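# Replace full sharps bin in wall bracket with empty one

## Task

The sharps bin sitting in the wall bracket is full. Take the empty sharps bin from the shelved bench and put it in the bracket, and place the full bin inside the tote on the cart. The cart and the stool may be moved. At the end the gripper must have released everything and the robot must have backed away. If the robot falls over or is left leaning, the task fails.

## Robot and tools

ROBOT. A Hello Robot Stretch 3 with a single arm: a two-wheel base (0.33 m long, 0.34 m wide), a mast carrying a lift, and a telescoping arm that reaches out to the robot's right. The gripper cannot move forward or back on its own; drive the base for that. An on-the-spot turn pivots about the point between the drive wheels, 0.05 m behind the front edge. With the arm retracted and the wrist folded, a turn sweeps a circle of radius 0.28 m; an unfolded, level gripper reaches beyond it. The base cannot move sideways. A loose object may occasionally get a brief shove from outside.

FRAMES. Base frame: origin on the floor midway between the drive wheels, x forward, y left, z up. hand_pose is reported in it, located where the closed fingertips meet; with all wrist joints at zero its x axis points up, y back along the arm toward the mast, z toward the rear. Odometry frame: the base frame as it stood when the scene began. Heading is positive to the left, range -3.142 to 3.142.

execute_actions. Argument "actions" is a list holding one action or none (empty list = just report state and images). An action may contain:
- "base": exactly one of {"translate_m": d}, a straight drive of d metres relative to where the base last reported itself, forward positive, -1 to 1; or {"rotate_rad": d}, a turn in place relative to the current heading, counter-clockwise (left) positive, -3.2 to 3.2.
- "joints": absolute targets by name: lift_m 0 to 1.1 (arm height on mast); arm_m 0 to 0.52 (extension); wrist_yaw_rad -1.345 to 4.42 (0 along the arm, positive toward the front, 3.0 folded over the base); wrist_pitch_rad -1.57 to 0.451 (0 level, negative tips fingers down); wrist_roll_rad -2.911 to 2.911 (0 fingers side by side); gripper_m -0.089 to 0.179 (larger is wider; the real fingertip gap is somewhat less, 0 below 0.007); head_pan_rad -3.953 to 1.73 (0 forward, positive left, -1.57 looks along the arm); head_tilt_rad -1.53 to 0.419 (negative looks down). Tolerances for "done": about 0.004 m for lift, arm and gripper, 0.02 rad for yaw, roll and head, 0.05 rad for pitch.
- "contact_limits": {"arm_m": effort %, 1 to 100}; the arm halts (contact_stop) when its effort reaches that level, and that cap also limits its holding force until the next action. Too small a value stops it instantly.
- "cameras": list of head_camera, nav_camera, wrist_camera or all; omitted/null means all, [] means none.
Motions in one action start together. Any joint or base left out may still be driving toward an earlier target. Unknown keys or out-of-range numbers reject the whole call. No action runs past 15 s. If a result reports a stop, the later execute_actions, wait and finished_scene calls in that same reply are skipped.

wait: {"seconds": 0 to 10}; commands nothing and returns the same report as an empty action.
zoom_image: {"camera", "region": [x0, y0, x1, y1]} in pixels of that camera's latest full image, top-left origin, at most 504 by 504.
finished_scene: {"scene": number}; ends the current scene for good and states whether the task succeeded, so the goal must already be met and stable.

RESULTS. joint_positions; base_status and joint_status ("done", "off_target" = resting short and maybe still pushing, "contact_stop", "time_out", "torque_fault"; after the last three the old target is dropped). on_its_own covers uncommanded parts; "held at" is a held target, not a position. motor_effort in % with peak in brackets; readings carry fixed biases and noise, and effort outside the rest range usually means a load or a push. Positive wheel effort pushes forward. lidar_m: 12 distances in 30-degree sectors starting straight ahead and going counter-clockwise (4th left, 7th behind, 10th right), in a plane 0.17 m up, 0.15 to 12 m; "-" means nothing seen; it misses glass, thin legs and low objects, and the robot's own parts can hide sectors 5, 6, 9, 10 when the lift is low. wrist_depth_mm and head_depth_mm: 7x7 grids of median depths (head image is sideways). base_odometry counts wheel turns, so slip looks like travel; turned_by_wheels and turned_by_imu give turning since the last result; base_tilt gives forward/right lean in degrees with a fixed bias up to about 4. The pictures line lists camera order; calibrations that changed are reprinted.

CAMERAS. head_camera and nav_camera move with head pan and tilt; wrist_camera rides on the gripper. The given calibration is approximate, and arm-mounted pose errors can grow with joint reading error.

GRIPPING. Command gripper_m below the object's width to hold it (lower squeezes harder, but a stall guard may weaken the grip so heavy items slip; send a new value to re-squeeze). Release by commanding at least 0.02 above where the pads met the object. Neither the reading nor "done" confirms a grasp; check images.

SPEED. Full base speed (0.30 m/s, 1.9 rad/s) only with lift_m under 0.30, arm_m under 0.03 and wrist_yaw_rad over 2.54; otherwise 0.10 m/s and 0.63 rad/s. The world keeps running while you compose a reply; the robot holds its last command meanwhile.

CAUTIONS. Fold or unfold the wrist only with lift_m between 0.32 and 0.95, pitch -0.4 and roll near 0; once folded the lift may go down to 0.25. With yaw below -0.4 keep pitch at -0.5 or lower. Arm and lift go slack after a contact_stop; a slack lift may sag under load or be pushed up by closing fingers on a surface. Base, wrist and head never stop on contact. Wrist servos pushed hard for several seconds switch off for 10 s. Pushing on something rigid with the gripper above about 0.45 m, raising the contact limit, pushing twice, driving while holding something fixed, or snagging furniture (especially reversing) can tip the robot. If base_tilt shows a lean, undo the last move in small steps, free the gripper, and lower lift_m to about 0.2 if needed. Avoid drops, slams and hard pushes.

Each tool is called after ">>>" by a JSON object that holds its "method" and its "body", one argument or row to a line.

## Session

I'll start by checking the current state and the camera images.

>>> {"method": "execute_actions", "body": {
  "actions": []
}}

Scene clock: 0.00 s.
base_odometry: x=+0.000 y=+0.000 heading=+0.000 (m, m, rad; odometry frame)
turned_by_wheels: +0.000 (rad since the last result)
turned_by_imu: +0.000 (rad since the last result)
base_tilt: forward=-0.3 right=+0.4 (deg)
lidar_m: 2.64 2.44 2.47 1.14 1.05 1.06 1.33 1.66 1.70 2.30 2.12 1.77
head_depth_mm: 2062 2476 2501 2523 2555 2529 1904 / 2048 2758 2824 2856 2927 2731 1917 / 2032 3012 3116 3122 3131 2751 1910 / 1836 2748 2844 2929 2930 2758 1918 / 2028 2609 2657 2671 2740 2675 1903 / 2030 2435 2461 2473 2535 2518 1936 / 2018 2273 2320 2332 2393 2396 1930
base_status: not commanded
joint_positions: lift_m=+0.528 arm_m=-0.001 wrist_yaw_rad=+2.851 wrist_pitch_rad=-0.425 wrist_roll_rad=-0.010 gripper_m=+0.037 head_pan_rad=-0.013 head_tilt_rad=-0.016
joint_status: not commanded
motor_effort: left_wheel=-1 right_wheel=+0 lift_m=+25 arm_m=+0 wrist_yaw_rad=+0 wrist_pitch_rad=+7 wrist_roll_rad=+0 gripper_m=+1 head_pan_rad=+1 head_tilt_rad=+1 (%)
hand_pose: x=+0.0427 y=+0.0700 z=+0.5387 quat_wxyz=(+0.248, +0.702, +0.049, +0.666) (m; base frame)
wrist_depth_mm: 875 - - - - - - / 917 - - - - - - / - - - - - - - / - - - - - - - / 884 908 914 858 868 856 856 / 761 - 735 746 732 751 734 / 666 647 665 666 659 664 648
pictures: head_camera (sideways: a quarter turn clockwise sets it upright), nav_camera (sideways: a quarter turn counterclockwise sets it upright), wrist_camera
Images, in order (width x height): head_camera 896x504, nav_camera 672x504, wrist_camera 644x364.

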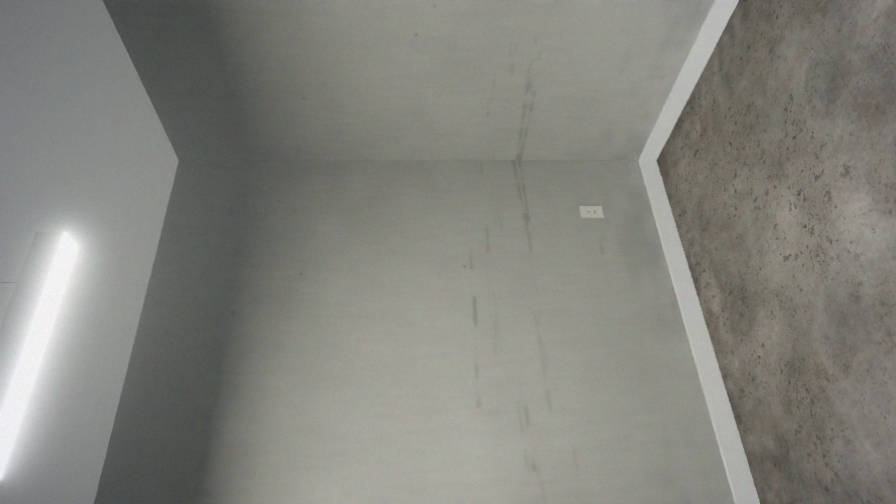

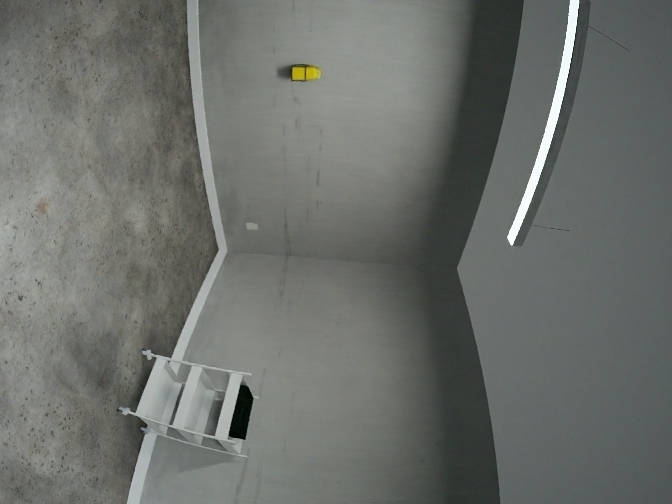

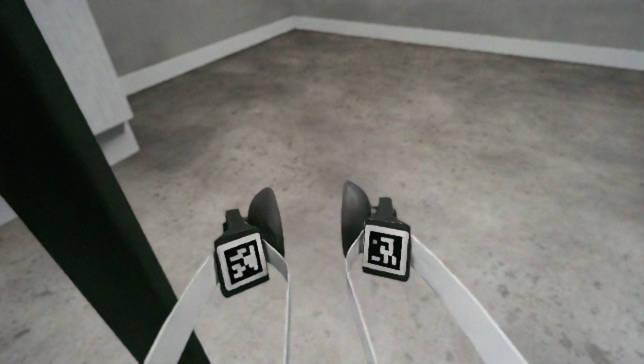

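>>> {"method": "execute_actions", "body": {
  "actions": [
    {"joints": {"head_pan_rad": 1.2, "head_tilt_rad": -0.3}}
  ],
  "cameras": ["head_camera", "nav_camera"]
}}

Scene clock: 17.30 s.
base_odometry: x=+0.000 y=+0.000 heading=+0.000 (m, m, rad; odometry frame)
turned_by_wheels: +0.000 (rad since the last result)
turned_by_imu: +0.000 (rad since the last result)
base_tilt: forward=-0.2 right=+0.3 (deg)
lidar_m: 2.64 2.44 2.46 1.14 1.05 1.06 1.33 1.66 1.69 2.30 2.12 1.77
head_depth_mm: 2110 2226 2365 2520 2398 1758 1396 / 2255 2362 2545 2715 2396 1765 1399 / 2389 2556 2731 2930 2416 1790 1407 / 2417 2554 2738 2933 2424 1792 1410 / 2137 2240 2348 2502 2469 1823 1420 / 1895 1957 2088 2182 2244 1813 1426 / 1706 1766 1859 1929 2008 1818 1397
base_status: not commanded
joint_positions: lift_m=+0.528 arm_m=-0.001 wrist_yaw_rad=+2.851 wrist_pitch_rad=-0.425 wrist_roll_rad=-0.010 gripper_m=+0.037 head_pan_rad=+1.193 head_tilt_rad=-0.296
joint_status: all done
motor_effort: left_wheel=+0(0) right_wheel=+0(0) lift_m=+25(25) arm_m=-2(1) wrist_yaw_rad=+0(0) wrist_pitch_rad=+6(7) wrist_roll_rad=+0(0) gripper_m=+0(1) head_pan_rad=+5(48) head_tilt_rad=-1(19) (%)
hand_pose: x=+0.0427 y=+0.0700 z=+0.5387 quat_wxyz=(+0.248, +0.702, +0.049, +0.666) (m; base frame)
wrist_depth_mm: 874 - - - - - - / 924 - - - - - - / - - - - - - - / - - - - - - - / 881 907 909 873 917 879 838 / 753 - 737 751 720 741 723 / 667 645 667 662 668 650 652
pictures: head_camera (sideways: a quarter turn clockwise sets it upright), nav_camera (sideways: a quarter turn counterclockwise sets it upright)
camera_calibration (this result's frames):
head_camera: T_world_to_cam=[[-0.149781, -0.353497, -0.923366, 1.22968], [-0.951189, 0.306383, 0.0369995, -0.0383237], [0.269825, 0.883838, -0.382133, 0.452258], [0, 0, 0, 1]] pos_world=[0.0256984, 0.0467066, 1.30968]
nav_camera: T_world_to_cam=[[0.0638437, 0.32879, 0.942242, -1.18948], [0.918091, -0.389458, 0.0736919, -0.052057], [0.391193, 0.86036, -0.326724, 0.375641], [0, 0, 0, 1]] pos_world=[-0.0232141, 0.047629, 1.24734]
Images, in order (width x height): head_camera 896x504, nav_camera 672x504.

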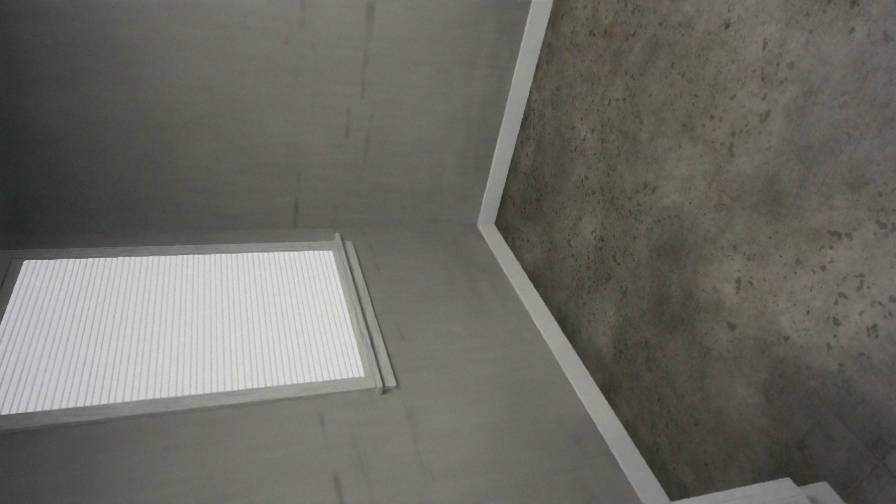

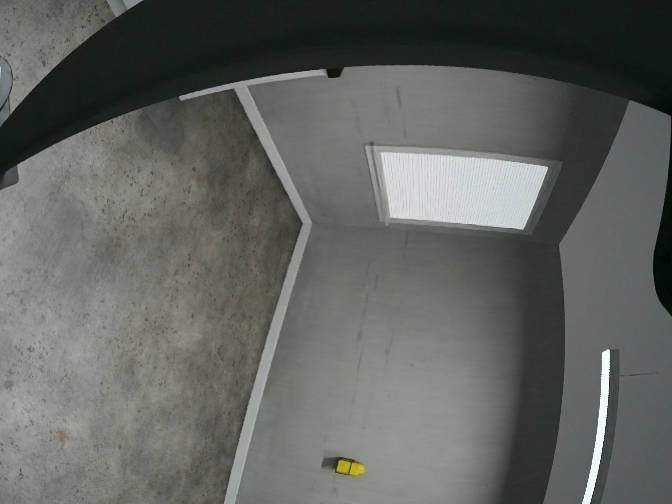

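>>> {"method": "execute_actions", "body": {
  "actions": [
    {"joints": {"head_pan_rad": -1.3, "head_tilt_rad": -0.4}}
  ],
  "cameras": ["head_camera", "nav_camera"]
}}

>>> {"method": "execute_actions", "body": {
  "actions": [
    {"joints": {"head_pan_rad": -2.6, "head_tilt_rad": -0.4}}
  ],
  "cameras": ["head_camera", "nav_camera"]
}}

>>> {"method": "execute_actions", "body": {
  "actions": [
    {"joints": {"head_pan_rad": -3.8, "head_tilt_rad": -0.4}}
  ],
  "cameras": ["head_camera", "nav_camera"]
}}

Scene clock: 28.77 s.
base_odometry: x=+0.000 y=+0.000 heading=+0.000 (m, m, rad; odometry frame)
turned_by_wheels: +0.000 (rad since the last result)
turned_by_imu: +0.000 (rad since the last result)
base_tilt: forward=-0.3 right=+0.3 (deg)
lidar_m: 2.65 2.44 2.47 1.14 1.05 1.06 1.33 1.66 1.70 2.30 2.12 1.76
head_depth_mm: 2024 2218 2420 2627 2065 1595 1296 / 1975 2119 2332 2542 2079 1605 1301 / 1906 2076 2279 2477 2109 1613 1317 / 1867 2002 2209 2426 2117 1620 1314 / 1803 1952 2114 2328 2118 1625 1318 / 1763 1897 2049 2228 2168 1646 1334 / 1715 1838 1973 2172 2172 1654 1338
base_status: not commanded
joint_positions: lift_m=+0.528 arm_m=-0.001 wrist_yaw_rad=+2.851 wrist_pitch_rad=-0.425 wrist_roll_rad=-0.010 gripper_m=+0.037 head_pan_rad=-1.293 head_tilt_rad=-0.395
joint_status: all done
motor_effort: left_wheel=+0(1) right_wheel=+0(0) lift_m=+25(25) arm_m=-1(1) wrist_yaw_rad=+0(0) wrist_pitch_rad=+7(7) wrist_roll_rad=+0(0) gripper_m=+1(0) head_pan_rad=-4(50) head_tilt_rad=-2(10) (%)
hand_pose: x=+0.0427 y=+0.0700 z=+0.5387 quat_wxyz=(+0.248, +0.702, +0.049, +0.666) (m; base frame)
wrist_depth_mm: 873 - - - - - - / 932 - - - - - - / - - - - - - - / - - - - - - - / 836 869 906 857 893 878 875 / 787 - 742 755 720 740 720 / 672 641 661 656 659 644 634
pictures: head_camera (sideways: a quarter turn clockwise sets it upright), nav_camera (sideways: a quarter turn counterclockwise sets it upright)
camera_calibration (this result's frames):
head_camera: T_world_to_cam=[[-0.121473, 0.4574, -0.880925, 1.17413], [0.941708, 0.333623, 0.0433716, -0.0581611], [0.313735, -0.824306, -0.471264, 0.567974], [0, 0, 0, 1]] pos_world=[0.0192031, -0.0494615, 1.30451]
nav_camera: T_world_to_cam=[[0.175083, -0.387452, 0.905112, -1.1417], [-0.963036, -0.258543, 0.0756137, -0.0430744], [0.204713, -0.884894, -0.418397, 0.496078], [0, 0, 0, 1]] pos_world=[0.0568566, -0.0145137, 1.24418]
Images, in order (width x height): head_camera 896x504, nav_camera 672x504.

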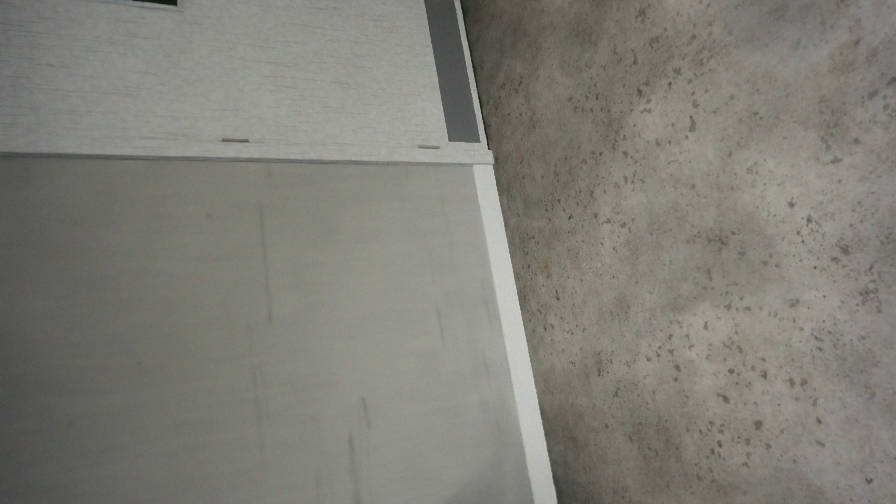

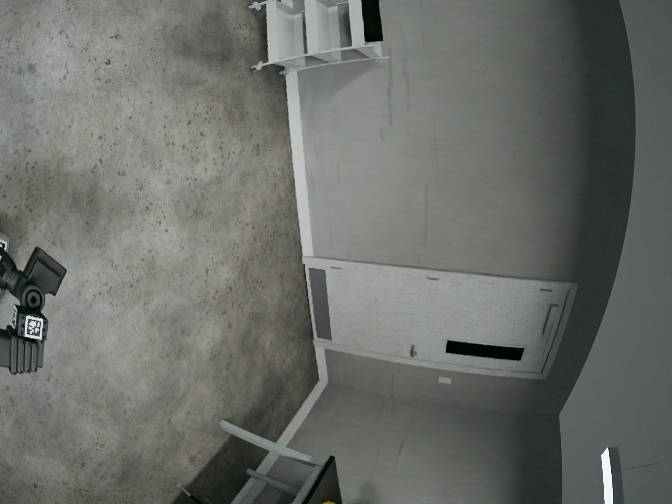

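Scene clock: 30.00 s.
base_odometry: x=+0.000 y=+0.000 heading=+0.000 (m, m, rad; odometry frame)
turned_by_wheels: +0.000 (rad since the last result)
turned_by_imu: +0.000 (rad since the last result)
base_tilt: forward=-0.3 right=+0.3 (deg)
lidar_m: 2.64 2.44 2.46 1.14 1.05 1.06 1.33 1.66 1.69 2.30 2.12 1.77
head_depth_mm: 1950 2145 2282 2512 1981 1597 1299 / 1983 2090 2133 2513 2071 1591 1298 / 1971 2146 2143 2506 2080 1609 1314 / 1958 2113 2137 2486 2109 1611 1316 / 1973 2109 2160 1892 2015 1631 1321 / 1947 2098 2227 2489 2152 1643 1333 / 1964 2104 1913 2484 2168 1655 1336
base_status: not commanded
joint_positions: lift_m=+0.528 arm_m=-0.001 wrist_yaw_rad=+2.851 wrist_pitch_rad=-0.425 wrist_roll_rad=-0.010 gripper_m=+0.037 head_pan_rad=-2.593 head_tilt_rad=-0.395
joint_status: all done
motor_effort: left_wheel=+0(0) right_wheel=+0(0) lift_m=+25(25) arm_m=-1(1) wrist_yaw_rad=+0(0) wrist_pitch_rad=+7(6) wrist_roll_rad=+0(0) gripper_m=+0(0) head_pan_rad=-4(49) head_tilt_rad=-2(1) (%)
hand_pose: x=+0.0427 y=+0.0700 z=+0.5387 quat_wxyz=(+0.248, +0.702, +0.049, +0.666) (m; base frame)
wrist_depth_mm: 882 - - - - - - / 947 - - - - - - / - - - - - - - / - - - - - - - / 859 903 902 881 845 874 860 / 777 - 737 735 718 748 736 / 669 661 650 663 654 650 639
pictures: head_camera (sideways: a quarter turn clockwise sets it upright), nav_camera (sideways: a quarter turn counterclockwise sets it upright)
camera_calibration (this result's frames):
head_camera: T_world_to_cam=[[0.408261, 0.239413, -0.880911, 1.17088], [0.573368, -0.818149, 0.0433735, -0.0559167], [-0.710332, -0.522794, -0.471291, 0.574255], [0, 0, 0, 1]] pos_world=[-0.0380541, -0.0258564, 1.30451]
nav_camera: T_world_to_cam=[[-0.326522, -0.27236, 0.905099, -1.13862], [-0.506732, 0.858781, 0.0756142, -0.0458585], [-0.797876, -0.433953, -0.418424, 0.502229], [0, 0, 0, 1]] pos_world=[0.00569394, -0.0527884, 1.24418]
Images, in order (width x height): head_camera 896x504, nav_camera 672x504.

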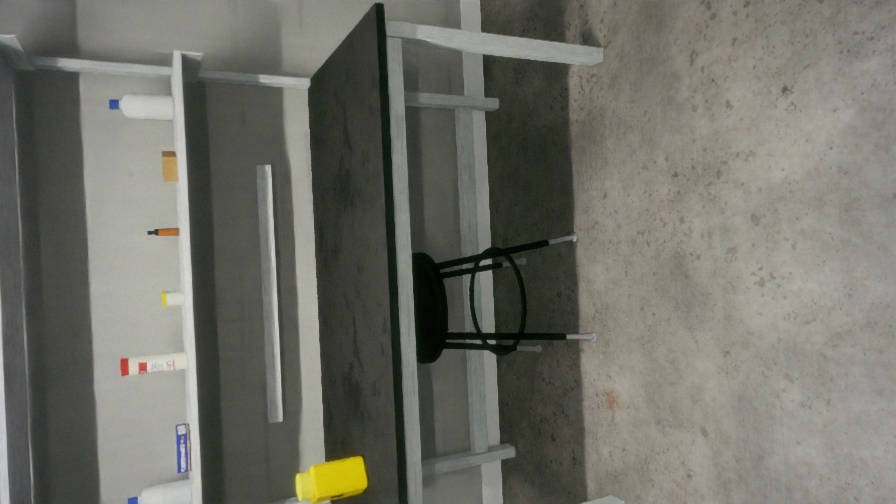

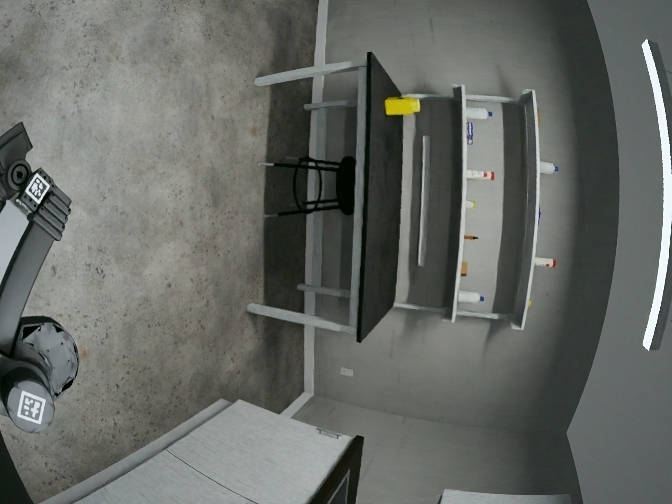

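Scene clock: 31.20 s.
base_odometry: x=+0.000 y=+0.000 heading=+0.000 (m, m, rad; odometry frame)
turned_by_wheels: +0.000 (rad since the last result)
turned_by_imu: +0.000 (rad since the last result)
base_tilt: forward=-0.3 right=+0.4 (deg)
lidar_m: 2.65 2.44 2.46 1.14 1.05 1.06 1.33 1.66 1.69 2.30 2.12 1.77
head_depth_mm: 1050 1421 1484 1065 1155 1288 1311 / 1083 1473 1533 1104 1216 1358 1303 / 1144 1527 1407 1150 1279 1465 1305 / 1169 1589 1595 1207 1348 1512 1314 / 1205 1647 1680 1256 1430 1573 1319 / 1254 1721 1761 1345 1517 1637 1332 / 1308 1799 1690 1406 1612 1657 1330
base_status: not commanded
joint_positions: lift_m=+0.528 arm_m=-0.001 wrist_yaw_rad=+2.851 wrist_pitch_rad=-0.425 wrist_roll_rad=-0.010 gripper_m=+0.037 head_pan_rad=-3.793 head_tilt_rad=-0.395
joint_status: all done
motor_effort: left_wheel=-1(0) right_wheel=+0(0) lift_m=+25(25) arm_m=-1(2) wrist_yaw_rad=+1(0) wrist_pitch_rad=+7(6) wrist_roll_rad=+0(0) gripper_m=+1(0) head_pan_rad=-3(49) head_tilt_rad=-1(2) (%)
hand_pose: x=+0.0427 y=+0.0700 z=+0.5387 quat_wxyz=(+0.248, +0.702, +0.049, +0.666) (m; base frame)
wrist_depth_mm: 872 - - - - - - / 960 - - - - - - / - - - - - - - / - - - - - - - / 859 897 897 883 910 870 854 / 740 - 738 745 733 752 753 / 674 648 653 656 648 655 651
pictures: head_camera (sideways: a quarter turn clockwise sets it upright), nav_camera (sideways: a quarter turn counterclockwise sets it upright)
camera_calibration (this result's frames):
head_camera: T_world_to_cam=[[0.371094, -0.293772, -0.880901, 1.1711], [-0.554782, -0.830864, 0.0433748, -0.0490365], [-0.744652, 0.472612, -0.471308, 0.574487], [0, 0, 0, 1]] pos_world=[-0.0339988, 0.0317841, 1.30451]
nav_camera: T_world_to_cam=[[-0.372182, 0.20565, 0.90509, -1.13833], [0.616797, 0.783482, 0.0756145, -0.0527125], [-0.693572, 0.586399, -0.418442, 0.501617], [0, 0, 0, 1]] pos_world=[-0.043247, -0.0187506, 1.24418]
Images, in order (width x height): head_camera 896x504, nav_camera 672x504.

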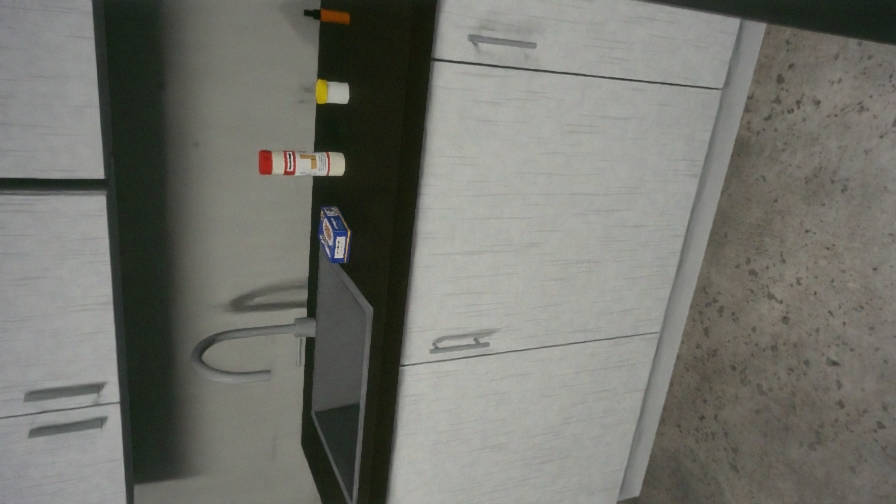

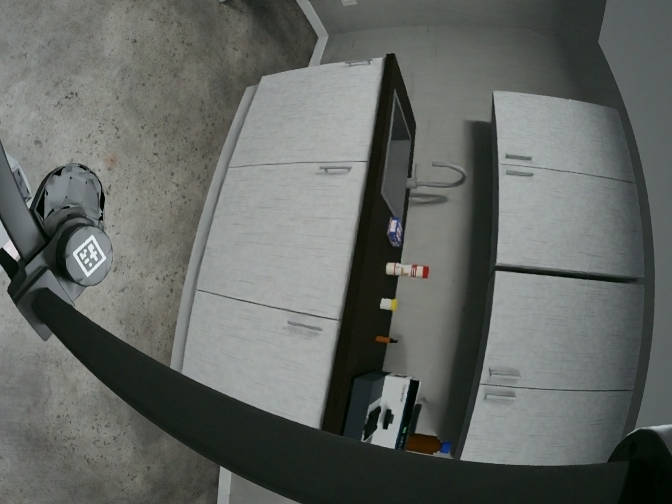

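>>> {"method": "execute_actions", "body": {
  "actions": [
    {"joints": {"head_pan_rad": 0.45, "head_tilt_rad": -0.1, "lift_m": 0.28}}
  ],
  "cameras": ["head_camera"]
}}

Scene clock: 135.50 s.
base_odometry: x=+0.000 y=+0.000 heading=+0.000 (m, m, rad; odometry frame)
turned_by_wheels: +0.000 (rad since the last result)
turned_by_imu: +0.001 (rad since the last result)
base_tilt: forward=-0.3 right=+0.3 (deg)
lidar_m: 2.64 2.44 2.47 1.14 1.05 1.06 1.33 1.66 1.69 2.30 2.12 1.76
head_depth_mm: 2301 2382 2481 2584 2675 2281 1688 / 2285 2355 2448 2501 2637 2286 1696 / 2252 2319 2429 2473 2599 2314 1684 / 2225 2292 2378 2425 2552 2290 1692 / 2194 2284 2340 2420 2505 2302 1704 / 2166 2249 2314 2387 2463 2297 1703 / 2145 2207 2292 2396 2433 2321 1713
base_status: not commanded
joint_positions: lift_m=+0.280 arm_m=-0.001 wrist_yaw_rad=+2.851 wrist_pitch_rad=-0.426 wrist_roll_rad=-0.010 gripper_m=+0.037 head_pan_rad=+0.443 head_tilt_rad=-0.112
joint_status: all done
motor_effort: left_wheel=+0(0) right_wheel=+0(0) lift_m=+17(23) arm_m=+0(0) wrist_yaw_rad=+1(0) wrist_pitch_rad=+7(7) wrist_roll_rad=+0(0) gripper_m=+1(1) head_pan_rad=+5(49) head_tilt_rad=+5(26) (%)
hand_pose: x=+0.0427 y=+0.0699 z=+0.2912 quat_wxyz=(+0.248, +0.702, +0.049, +0.666) (m; base frame)
wrist_depth_mm: 883 - - - - - - / - - - - - - - / - 872 847 814 809 801 792 / - 666 667 667 658 655 640 / - 562 565 551 556 541 537 / 481 - - 467 453 468 461 / 426 - - 412 409 409 410
pictures: head_camera (sideways: a quarter turn clockwise sets it upright)
camera_calibration (this result's frames):
head_camera: T_world_to_cam=[[-0.192041, -0.0814028, -0.978005, 1.3013], [-0.492268, 0.870106, 0.0242397, -0.0245187], [0.848995, 0.486096, -0.207168, 0.221011], [0, 0, 0, 1]] pos_world=[0.0501955, 0.0198307, 1.31906]
Images, in order (width x height): head_camera 896x504.

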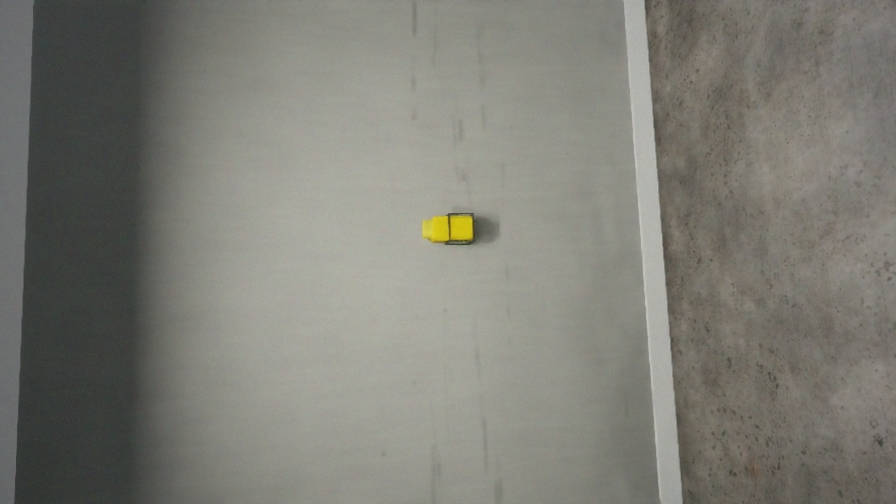

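>>> {"method": "zoom_image", "body": {
  "camera": "head_camera",
  "region": [400, 190, 520, 270]
}}

Region (400, 190, 520, 270) of head_camera's 896x504 image, scaled by 4.200, with more detail than that image has.

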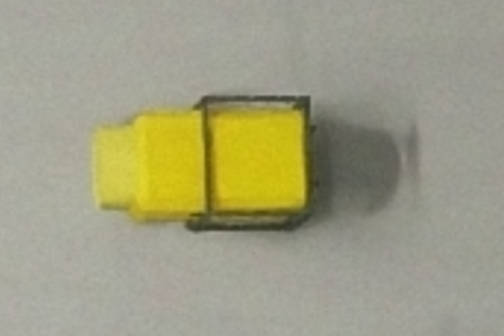

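>>> {"method": "execute_actions", "body": {
  "actions": [
    {"base": {"rotate_rad": 0.464}, "joints": {"head_pan_rad": 0.0, "head_tilt_rad": -0.3}}
  ],
  "cameras": ["nav_camera"]
}}

>>> {"method": "execute_actions", "body": {
  "actions": [
    {"base": {"translate_m": 1.0}}
  ],
  "cameras": ["nav_camera"]
}}

Scene clock: 199.83 s.
base_odometry: x=+0.000 y=+0.000 heading=+0.464 (m, m, rad; odometry frame)
turned_by_wheels: +0.464 (rad since the last result)
turned_by_imu: +0.460 (rad since the last result)
base_tilt: forward=-0.3 right=+0.4 (deg)
lidar_m: 2.44 2.45 1.17 1.05 1.06 1.27 1.67 1.75 2.35 2.12 1.77 2.57
head_depth_mm: 2146 2310 2473 2658 2390 1759 1398 / 2137 2267 2463 2627 2396 1782 1407 / 2115 2239 2407 2586 2429 1780 1411 / 2103 2239 2357 2577 2446 1796 1414 / 2072 2193 2355 2541 2469 1808 1422 / 2047 2181 2346 2503 2478 1812 1429 / 2037 2149 2321 2463 2507 1823 1433
base_status: done
joint_positions: lift_m=+0.280 arm_m=-0.001 wrist_yaw_rad=+2.851 wrist_pitch_rad=-0.426 wrist_roll_rad=-0.010 gripper_m=+0.037 head_pan_rad=+0.007 head_tilt_rad=-0.297
joint_status: all done
motor_effort: left_wheel=-3(13) right_wheel=+2(7) lift_m=+17(18) arm_m=+0(1) wrist_yaw_rad=+0(0) wrist_pitch_rad=+7(7) wrist_roll_rad=+0(0) gripper_m=+0(0) head_pan_rad=-3(38) head_tilt_rad=-1(15) (%)
hand_pose: x=+0.0427 y=+0.0699 z=+0.2912 quat_wxyz=(+0.248, +0.702, +0.049, +0.666) (m; base frame)
wrist_depth_mm: 799 901 - - - - - / 951 - - - - - - / - 844 844 823 822 799 806 / - 682 655 668 659 652 644 / - 566 560 550 559 540 537 / 479 - - 472 454 468 464 / 431 - - 414 411 409 414
pictures: nav_camera (sideways: a quarter turn counterclockwise sets it upright)
camera_calibration (this result's frames):
nav_camera: T_world_to_cam=[[0.329104, 0.0643594, 0.942098, -1.19091], [-0.0159779, -0.997152, 0.0737021, -0.0463724], [0.944158, -0.0393084, -0.327139, 0.372807], [0, 0, 0, 1]] pos_world=[0.039203, 0.0450604, 1.24733]
Images, in order (width x height): nav_camera 672x504.

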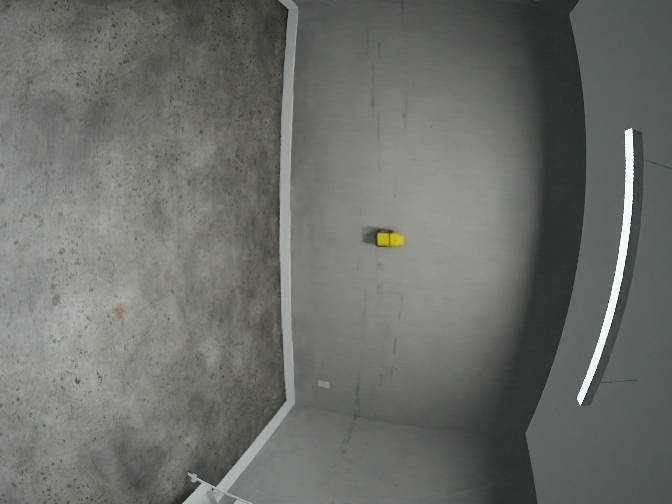

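Scene clock: 204.87 s.
base_odometry: x=+0.894 y=+0.447 heading=+0.464 (m, m, rad; odometry frame)
turned_by_wheels: +0.000 (rad since the last result)
turned_by_imu: -0.001 (rad since the last result)
base_tilt: forward=-0.3 right=+0.3 (deg)
lidar_m: 1.45 1.46 1.76 1.84 1.38 1.50 2.66 2.61 2.15 1.52 1.94 1.62
head_depth_mm: 1261 1343 1440 1567 1695 1762 1392 / 1245 1329 1430 1537 1674 1757 1410 / 1237 1316 1410 1518 1642 1727 1415 / 1223 1305 1387 1502 1629 1734 1415 / 1215 1299 1379 1494 1613 1709 1423 / 1205 1278 1368 1479 1585 1694 1429 / 1189 1271 1354 1455 1568 1683 1432
base_status: done
joint_positions: lift_m=+0.280 arm_m=-0.001 wrist_yaw_rad=+2.851 wrist_pitch_rad=-0.426 wrist_roll_rad=-0.010 gripper_m=+0.037 head_pan_rad=+0.007 head_tilt_rad=-0.297
joint_status: not commanded
motor_effort: left_wheel=-3(9) right_wheel=+2(7) lift_m=+17(17) arm_m=-1(1) wrist_yaw_rad=+0(0) wrist_pitch_rad=+7(7) wrist_roll_rad=+0(0) gripper_m=+1(0) head_pan_rad=-4(3) head_tilt_rad=-1(1) (%)
hand_pose: x=+0.0427 y=+0.0699 z=+0.2912 quat_wxyz=(+0.248, +0.702, +0.049, +0.666) (m; base frame)
wrist_depth_mm: - - - - - - - / - - - - - - - / - 828 838 830 839 844 772 / - 668 669 664 658 666 635 / - 558 564 550 559 539 541 / 486 - - 470 455 468 457 / 430 - - 411 410 410 405
pictures: nav_camera (sideways: a quarter turn counterclockwise sets it upright)
camera_calibration (this result's frames):
nav_camera: T_world_to_cam=[[0.329864, 0.064325, 0.941834, -1.19057], [-0.0160395, -0.99715, 0.0737205, -0.0463958], [0.943892, -0.0394243, -0.327892, 0.373789], [0, 0, 0, 1]] pos_world=[0.0391649, 0.0450561, 1.2473]
Images, in order (width x height): nav_camera 672x504.

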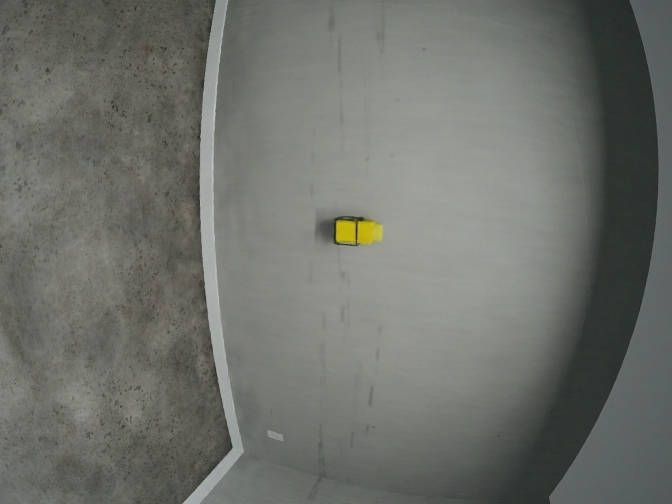

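>>> {"method": "execute_actions", "body": {
  "actions": [
    {"base": {"translate_m": 0.75}}
  ],
  "cameras": []
}}

>>> {"method": "execute_actions", "body": {
  "actions": [
    {"base": {"rotate_rad": 1.744}, "joints": {"head_pan_rad": -1.57, "head_tilt_rad": -0.35}}
  ],
  "cameras": ["head_camera", "nav_camera"]
}}

Scene clock: 240.17 s.
base_odometry: x=+1.565 y=+0.783 heading=+0.464 (m, m, rad; odometry frame)
turned_by_wheels: +0.000 (rad since the last result)
turned_by_imu: -0.001 (rad since the last result)
base_tilt: forward=-0.3 right=+0.4 (deg)
lidar_m: 0.72 0.72 0.87 1.63 1.99 1.82 3.20 3.23 1.60 1.79 1.29 0.80
head_depth_mm: 596 637 683 736 801 875 965 / 591 631 675 727 790 859 951 / 585 624 668 721 781 852 936 / 578 617 662 704 654 839 920 / 574 612 653 700 735 827 905 / 569 604 646 696 751 815 895 / 563 598 641 686 739 805 880
base_status: done
joint_positions: lift_m=+0.280 arm_m=-0.001 wrist_yaw_rad=+2.851 wrist_pitch_rad=-0.426 wrist_roll_rad=-0.010 gripper_m=+0.037 head_pan_rad=+0.007 head_tilt_rad=-0.298
joint_status: not commanded
motor_effort: left_wheel=-3(9) right_wheel=+1(5) lift_m=+18(17) arm_m=-1(1) wrist_yaw_rad=+1(0) wrist_pitch_rad=+7(7) wrist_roll_rad=+0(0) gripper_m=+0(1) head_pan_rad=-4(3) head_tilt_rad=-1(1) (%)
hand_pose: x=+0.0427 y=+0.0699 z=+0.2911 quat_wxyz=(+0.248, +0.702, +0.049, +0.666) (m; base frame)
wrist_depth_mm: - - - - 839 672 551 / - - - - 877 704 574 / - 843 863 846 806 748 594 / - 684 668 660 653 659 600 / - 569 570 550 548 537 534 / 483 - - 478 454 466 456 / 434 - - 414 408 408 406
pictures: none
No camera images: the call's "cameras" was empty. Leave "cameras" out to get every camera's image.

Scene clock: 242.57 s.
base_odometry: x=+1.565 y=+0.783 heading=+2.208 (m, m, rad; odometry frame)
turned_by_wheels: +1.744 (rad since the last result)
turned_by_imu: +1.727 (rad since the last result)
base_tilt: forward=-0.3 right=+0.3 (deg)
lidar_m: 1.98 1.82 1.93 3.40 2.59 1.59 1.79 1.04 0.75 0.72 0.74 1.00
head_depth_mm: 562 605 652 709 778 857 954 / 565 608 659 713 761 866 972 / 572 613 662 699 662 882 984 / 577 620 670 728 801 890 996 / 581 625 676 735 810 897 1011 / 584 630 683 746 822 913 1024 / 590 635 688 752 829 922 1040
base_status: done
joint_positions: lift_m=+0.280 arm_m=-0.001 wrist_yaw_rad=+2.851 wrist_pitch_rad=-0.426 wrist_roll_rad=-0.010 gripper_m=+0.037 head_pan_rad=-1.563 head_tilt_rad=-0.346
joint_status: all done
motor_effort: left_wheel=-4(12) right_wheel=+2(9) lift_m=+18(17) arm_m=-1(1) wrist_yaw_rad=+1(0) wrist_pitch_rad=+7(7) wrist_roll_rad=+0(0) gripper_m=+1(1) head_pan_rad=-3(48) head_tilt_rad=-1(8) (%)
hand_pose: x=+0.0427 y=+0.0699 z=+0.2911 quat_wxyz=(+0.248, +0.702, +0.049, +0.666) (m; base frame)
wrist_depth_mm: - - - - - - - / - - - - - - - / - 858 833 830 804 811 814 / - 674 671 669 651 653 650 / - 555 557 556 556 541 538 / 482 - - 470 456 465 460 / 432 - - 416 410 411 405
pictures: head_camera (sideways: a quarter turn clockwise sets it upright), nav_camera (sideways: a quarter turn counterclockwise sets it upright)
camera_calibration (this result's frames):
head_camera: T_world_to_cam=[[0.00541052, 0.429673, -0.902968, 1.20212], [0.996584, 0.0720945, 0.0402773, -0.0544699], [0.0824051, -0.900102, -0.427815, 0.512848], [0, 0, 0, 1]] pos_world=[0.00551851, -0.0509738, 1.30707]
nav_camera: T_world_to_cam=[[0.0649226, -0.375462, 0.924561, -1.16641], [-0.997134, 0.0116684, 0.0747571, -0.041756], [-0.0388566, -0.926764, -0.373628, 0.439305], [0, 0, 0, 1]] pos_world=[0.0511596, -0.0303215, 1.24567]
Images, in order (width x height): head_camera 896x504, nav_camera 672x504.

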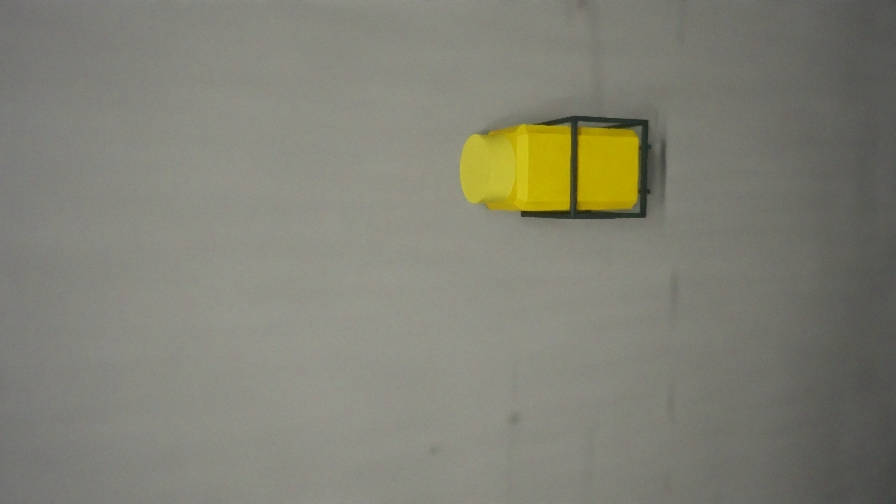

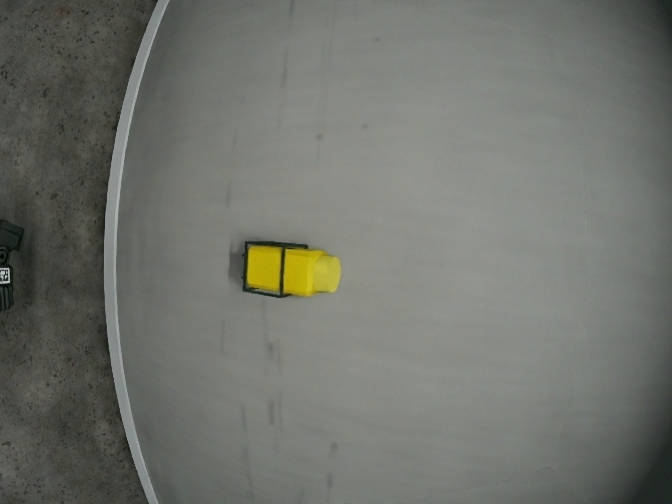

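>>> {"method": "execute_actions", "body": {
  "actions": [
    {"joints": {"lift_m": 0.45, "wrist_pitch_rad": -0.4, "wrist_roll_rad": 0.0}}
  ],
  "cameras": []
}}

>>> {"method": "execute_actions", "body": {
  "actions": [
    {"joints": {"lift_m": 0.80, "wrist_yaw_rad": 0.0, "gripper_m": 0.179}}
  ],
  "cameras": ["head_camera", "wrist_camera"]
}}

Scene clock: 280.50 s.
base_odometry: x=+1.565 y=+0.783 heading=+2.208 (m, m, rad; odometry frame)
turned_by_wheels: +0.000 (rad since the last result)
turned_by_imu: +0.000 (rad since the last result)
base_tilt: forward=-0.3 right=+0.4 (deg)
lidar_m: 1.98 1.82 1.93 3.40 2.59 1.60 1.79 1.04 0.75 0.72 0.74 1.00
head_depth_mm: 562 603 653 708 777 857 957 / 568 611 660 714 763 867 968 / 572 615 665 699 662 874 985 / 576 620 672 727 800 889 998 / 581 626 676 737 810 899 1010 / 584 630 681 745 818 910 1022 / 589 635 688 752 827 922 1037
base_status: not commanded
joint_positions: lift_m=+0.450 arm_m=-0.001 wrist_yaw_rad=+2.851 wrist_pitch_rad=-0.417 wrist_roll_rad=-0.006 gripper_m=+0.037 head_pan_rad=-1.563 head_tilt_rad=-0.346
joint_status: all done
motor_effort: left_wheel=-4(3) right_wheel=+2(2) lift_m=+32(32) arm_m=+0(1) wrist_yaw_rad=+1(0) wrist_pitch_rad=+8(11) wrist_roll_rad=+4(4) gripper_m=+1(0) head_pan_rad=-3(4) head_tilt_rad=-1(2) (%)
hand_pose: x=+0.0430 y=+0.0710 z=+0.4625 quat_wxyz=(+0.245, +0.703, +0.046, +0.666) (m; base frame)
wrist_depth_mm: - - - - - - - / - - - - - - - / - - - - - - - / - 962 955 930 929 925 933 / 777 823 814 771 791 778 764 / 680 - 655 679 647 658 646 / 601 - 582 585 582 580 581
pictures: none
No camera images: the call's "cameras" was empty. Leave "cameras" out to get every camera's image.

Scene clock: 284.50 s.
base_odometry: x=+1.565 y=+0.783 heading=+2.208 (m, m, rad; odometry frame)
turned_by_wheels: +0.000 (rad since the last result)
turned_by_imu: +0.000 (rad since the last result)
base_tilt: forward=-0.3 right=+0.4 (deg)
lidar_m: 1.98 1.82 1.93 3.41 2.59 1.59 1.78 1.04 0.75 0.72 0.74 1.00
head_depth_mm: 563 604 653 707 776 858 954 / 568 609 659 711 765 870 971 / 572 614 663 699 662 879 985 / 576 619 669 731 802 888 981 / 579 625 676 735 812 898 1006 / 584 630 682 745 818 911 1025 / 590 635 688 753 828 922 1038
base_status: not commanded
joint_positions: lift_m=+0.800 arm_m=-0.001 wrist_yaw_rad=+0.003 wrist_pitch_rad=-0.417 wrist_roll_rad=-0.005 gripper_m=+0.179 head_pan_rad=-1.563 head_tilt_rad=-0.346
joint_status: all done
motor_effort: left_wheel=-4(4) right_wheel=+2(2) lift_m=+32(30) arm_m=+0(1) wrist_yaw_rad=-1(0) wrist_pitch_rad=+8(8) wrist_roll_rad=+3(4) gripper_m=+1(90) head_pan_rad=-4(3) head_tilt_rad=-1(2) (%)
hand_pose: x=-0.0208 y=-0.3686 z=+0.8125 quat_wxyz=(+0.694, +0.148, -0.689, -0.145) (m; base frame)
wrist_depth_mm: 393 405 345 337 444 467 471 / 427 441 457 469 482 512 535 / 474 488 500 525 537 567 590 / 515 535 564 586 608 641 676 / 580 603 628 662 699 735 781 / - 686 725 765 806 879 909 / 800 770 848 898 899 914 896
pictures: head_camera (sideways: a quarter turn clockwise sets it upright), wrist_camera
camera_calibration (this result's frames):
head_camera: T_world_to_cam=[[0.00541062, 0.429673, -0.902968, 1.20212], [0.996584, 0.0720943, 0.0402772, -0.0544699], [0.0824049, -0.900102, -0.427815, 0.512848], [0, 0, 0, 1]] pos_world=[0.0055185, -0.0509738, 1.30707]
wrist_camera: T_world_to_cam=[[-0.995343, 0.0960861, -0.00769163, 0.0139098], [0.0653932, 0.614462, -0.786231, 0.889647], [-0.0708197, -0.783073, -0.617884, 0.380751], [0, 0, 0, 1]] pos_world=[-0.0173672, -0.249835, 0.934836]
Images, in order (width x height): head_camera 896x504, wrist_camera 644x364.

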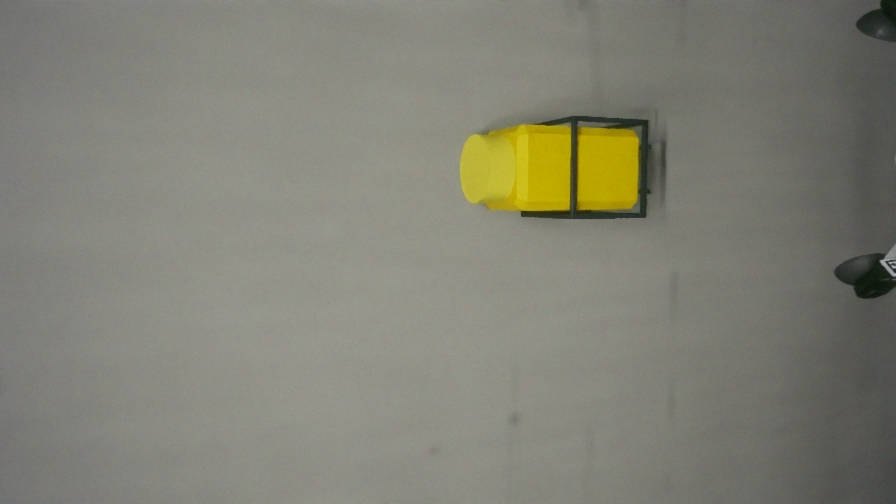

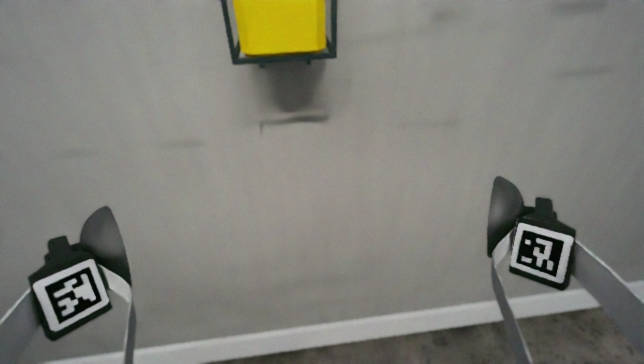

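>>> {"method": "execute_actions", "body": {
  "actions": [
    {"base": {"translate_m": 0.01}, "joints": {"lift_m": 0.845, "wrist_pitch_rad": 0.0}}
  ],
  "cameras": ["head_camera", "wrist_camera"]
}}

Scene clock: 328.60 s.
base_odometry: x=+1.559 y=+0.791 heading=+2.207 (m, m, rad; odometry frame)
turned_by_wheels: +0.000 (rad since the last result)
turned_by_imu: +0.000 (rad since the last result)
base_tilt: forward=-0.3 right=+0.4 (deg)
lidar_m: 1.97 1.81 1.92 3.31 2.61 1.61 1.79 1.04 0.75 0.71 0.74 1.00
head_depth_mm: 562 604 653 710 775 848 960 / 567 610 658 706 751 867 932 / 570 614 663 703 672 878 952 / 577 621 671 730 802 873 999 / 580 624 676 738 808 896 1009 / 584 631 681 745 818 914 1025 / 589 635 689 753 828 924 1036
base_status: done
joint_positions: lift_m=+0.845 arm_m=-0.001 wrist_yaw_rad=+0.003 wrist_pitch_rad=-0.020 wrist_roll_rad=-0.005 gripper_m=+0.179 head_pan_rad=-1.563 head_tilt_rad=-0.346
joint_status: all done
motor_effort: left_wheel=-4(7) right_wheel=+2(7) lift_m=+33(32) arm_m=-1(2) wrist_yaw_rad=-2(2) wrist_pitch_rad=+10(8) wrist_roll_rad=+3(3) gripper_m=+1(0) head_pan_rad=-3(4) head_tilt_rad=-1(1) (%)
hand_pose: x=-0.0207 y=-0.3998 z=+0.9540 quat_wxyz=(+0.709, +0.009, -0.705, -0.006) (m; base frame)
wrist_depth_mm: 404 407 418 431 443 455 469 / 409 425 433 446 458 479 484 / 424 445 449 367 486 488 514 / 447 461 463 376 503 516 536 / 462 486 489 397 533 538 558 / - 499 517 527 543 569 600 / 495 512 536 549 572 583 633
pictures: head_camera (sideways: a quarter turn clockwise sets it upright), wrist_camera
camera_calibration (this result's frames):
head_camera: T_world_to_cam=[[0.00541047, 0.429673, -0.902968, 1.20212], [0.996584, 0.0720946, 0.0402772, -0.0544699], [0.0824052, -0.900102, -0.427815, 0.512848], [0, 0, 0, 1]] pos_world=[0.00551852, -0.0509738, 1.30707]
wrist_camera: T_world_to_cam=[[-0.995323, 0.0852894, -0.0453558, 0.0497385], [0.0664042, 0.263099, -0.962481, 1.04773], [-0.0701563, -0.960991, -0.267532, 0.0384002], [0, 0, 0, 1]] pos_world=[-0.0173739, -0.242997, 1.02095]
Images, in order (width x height): head_camera 896x504, wrist_camera 644x364.

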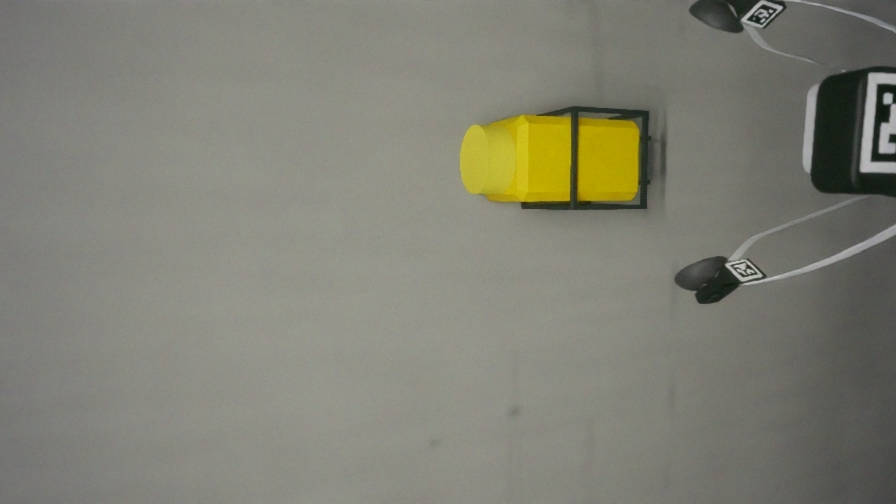

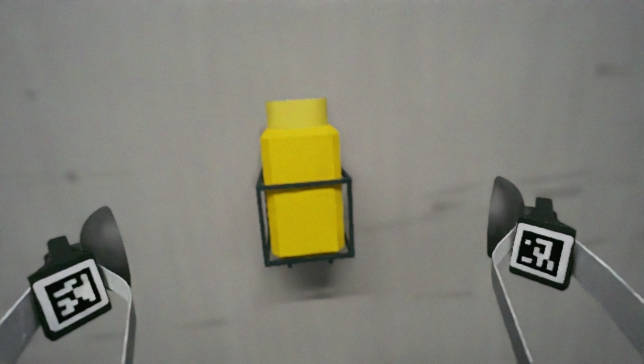

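>>> {"method": "execute_actions", "body": {
  "actions": [
    {"joints": {"arm_m": 0.17}, "contact_limits": {"arm_m": 30}}
  ],
  "cameras": ["head_camera", "wrist_camera"]
}}

Scene clock: 349.10 s.
base_odometry: x=+1.559 y=+0.791 heading=+2.207 (m, m, rad; odometry frame)
turned_by_wheels: +0.000 (rad since the last result)
turned_by_imu: +0.000 (rad since the last result)
base_tilt: forward=-0.4 right=+0.3 (deg)
lidar_m: 1.97 1.81 1.91 3.33 2.61 1.60 1.80 1.04 0.75 0.72 0.74 1.00
head_depth_mm: 562 603 652 710 770 - - / 566 608 660 707 752 - 1009 / 571 614 663 702 660 894 1005 / 576 618 669 730 798 888 999 / 579 624 676 737 808 900 1010 / 584 630 683 744 819 911 1027 / 589 635 688 751 828 923 1037
base_status: not commanded
joint_positions: lift_m=+0.845 arm_m=+0.170 wrist_yaw_rad=+0.002 wrist_pitch_rad=-0.020 wrist_roll_rad=-0.005 gripper_m=+0.179 head_pan_rad=-1.563 head_tilt_rad=-0.346
joint_status: all done
motor_effort: left_wheel=-4(4) right_wheel=+2(2) lift_m=+32(32) arm_m=+3(4) wrist_yaw_rad=-1(1) wrist_pitch_rad=+9(10) wrist_roll_rad=+3(3) gripper_m=+0(0) head_pan_rad=-4(4) head_tilt_rad=-1(1) (%)
contact_limits: arm_m 30 (drawing in: default 28, maximum 46; extending or still: default 37, maximum 62)
hand_pose: x=-0.0209 y=-0.5704 z=+0.9542 quat_wxyz=(+0.709, +0.008, -0.705, -0.007) (m; base frame)
wrist_depth_mm: 257 264 270 272 284 292 303 / 263 268 276 286 295 306 314 / 275 280 284 206 310 317 329 / 284 292 294 201 322 332 345 / 292 305 304 208 330 344 362 / - 318 324 221 351 361 381 / 324 332 335 230 364 382 397
pictures: head_camera (sideways: a quarter turn clockwise sets it upright), wrist_camera
camera_calibration (this result's frames):
head_camera: T_world_to_cam=[[0.00542107, 0.429673, -0.902969, 1.20212], [0.996586, 0.0720701, 0.0402772, -0.0544699], [0.082383, -0.900104, -0.427815, 0.512848], [0, 0, 0, 1]] pos_world=[0.00551726, -0.0509738, 1.30707]
wrist_camera: T_world_to_cam=[[-0.995244, 0.0861446, -0.0454827, 0.0646825], [0.0667152, 0.26253, -0.962615, 1.09258], [-0.0709835, -0.961071, -0.267029, -0.126082], [0, 0, 0, 1]] pos_world=[-0.0174663, -0.413579, 1.021]
Images, in order (width x height): head_camera 896x504, wrist_camera 644x364.

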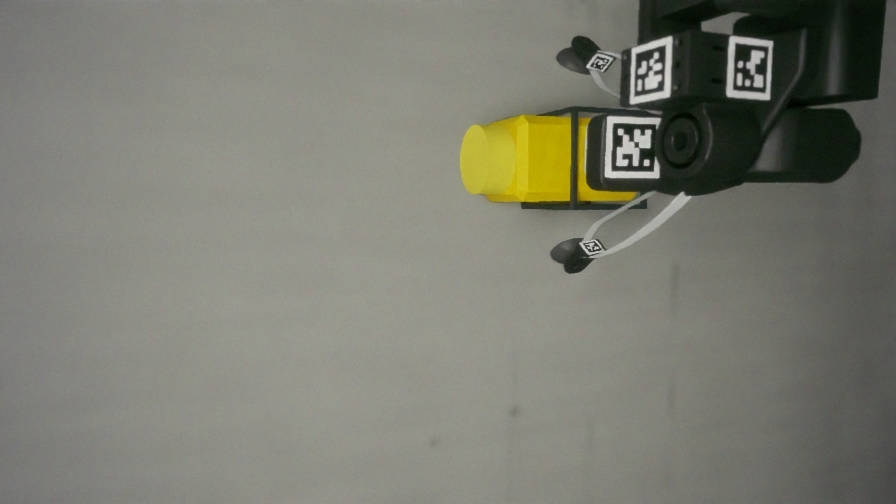

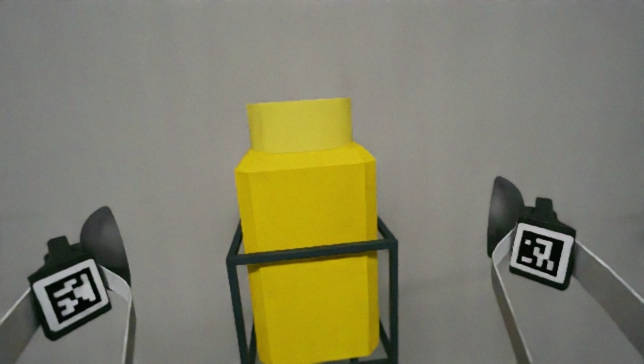

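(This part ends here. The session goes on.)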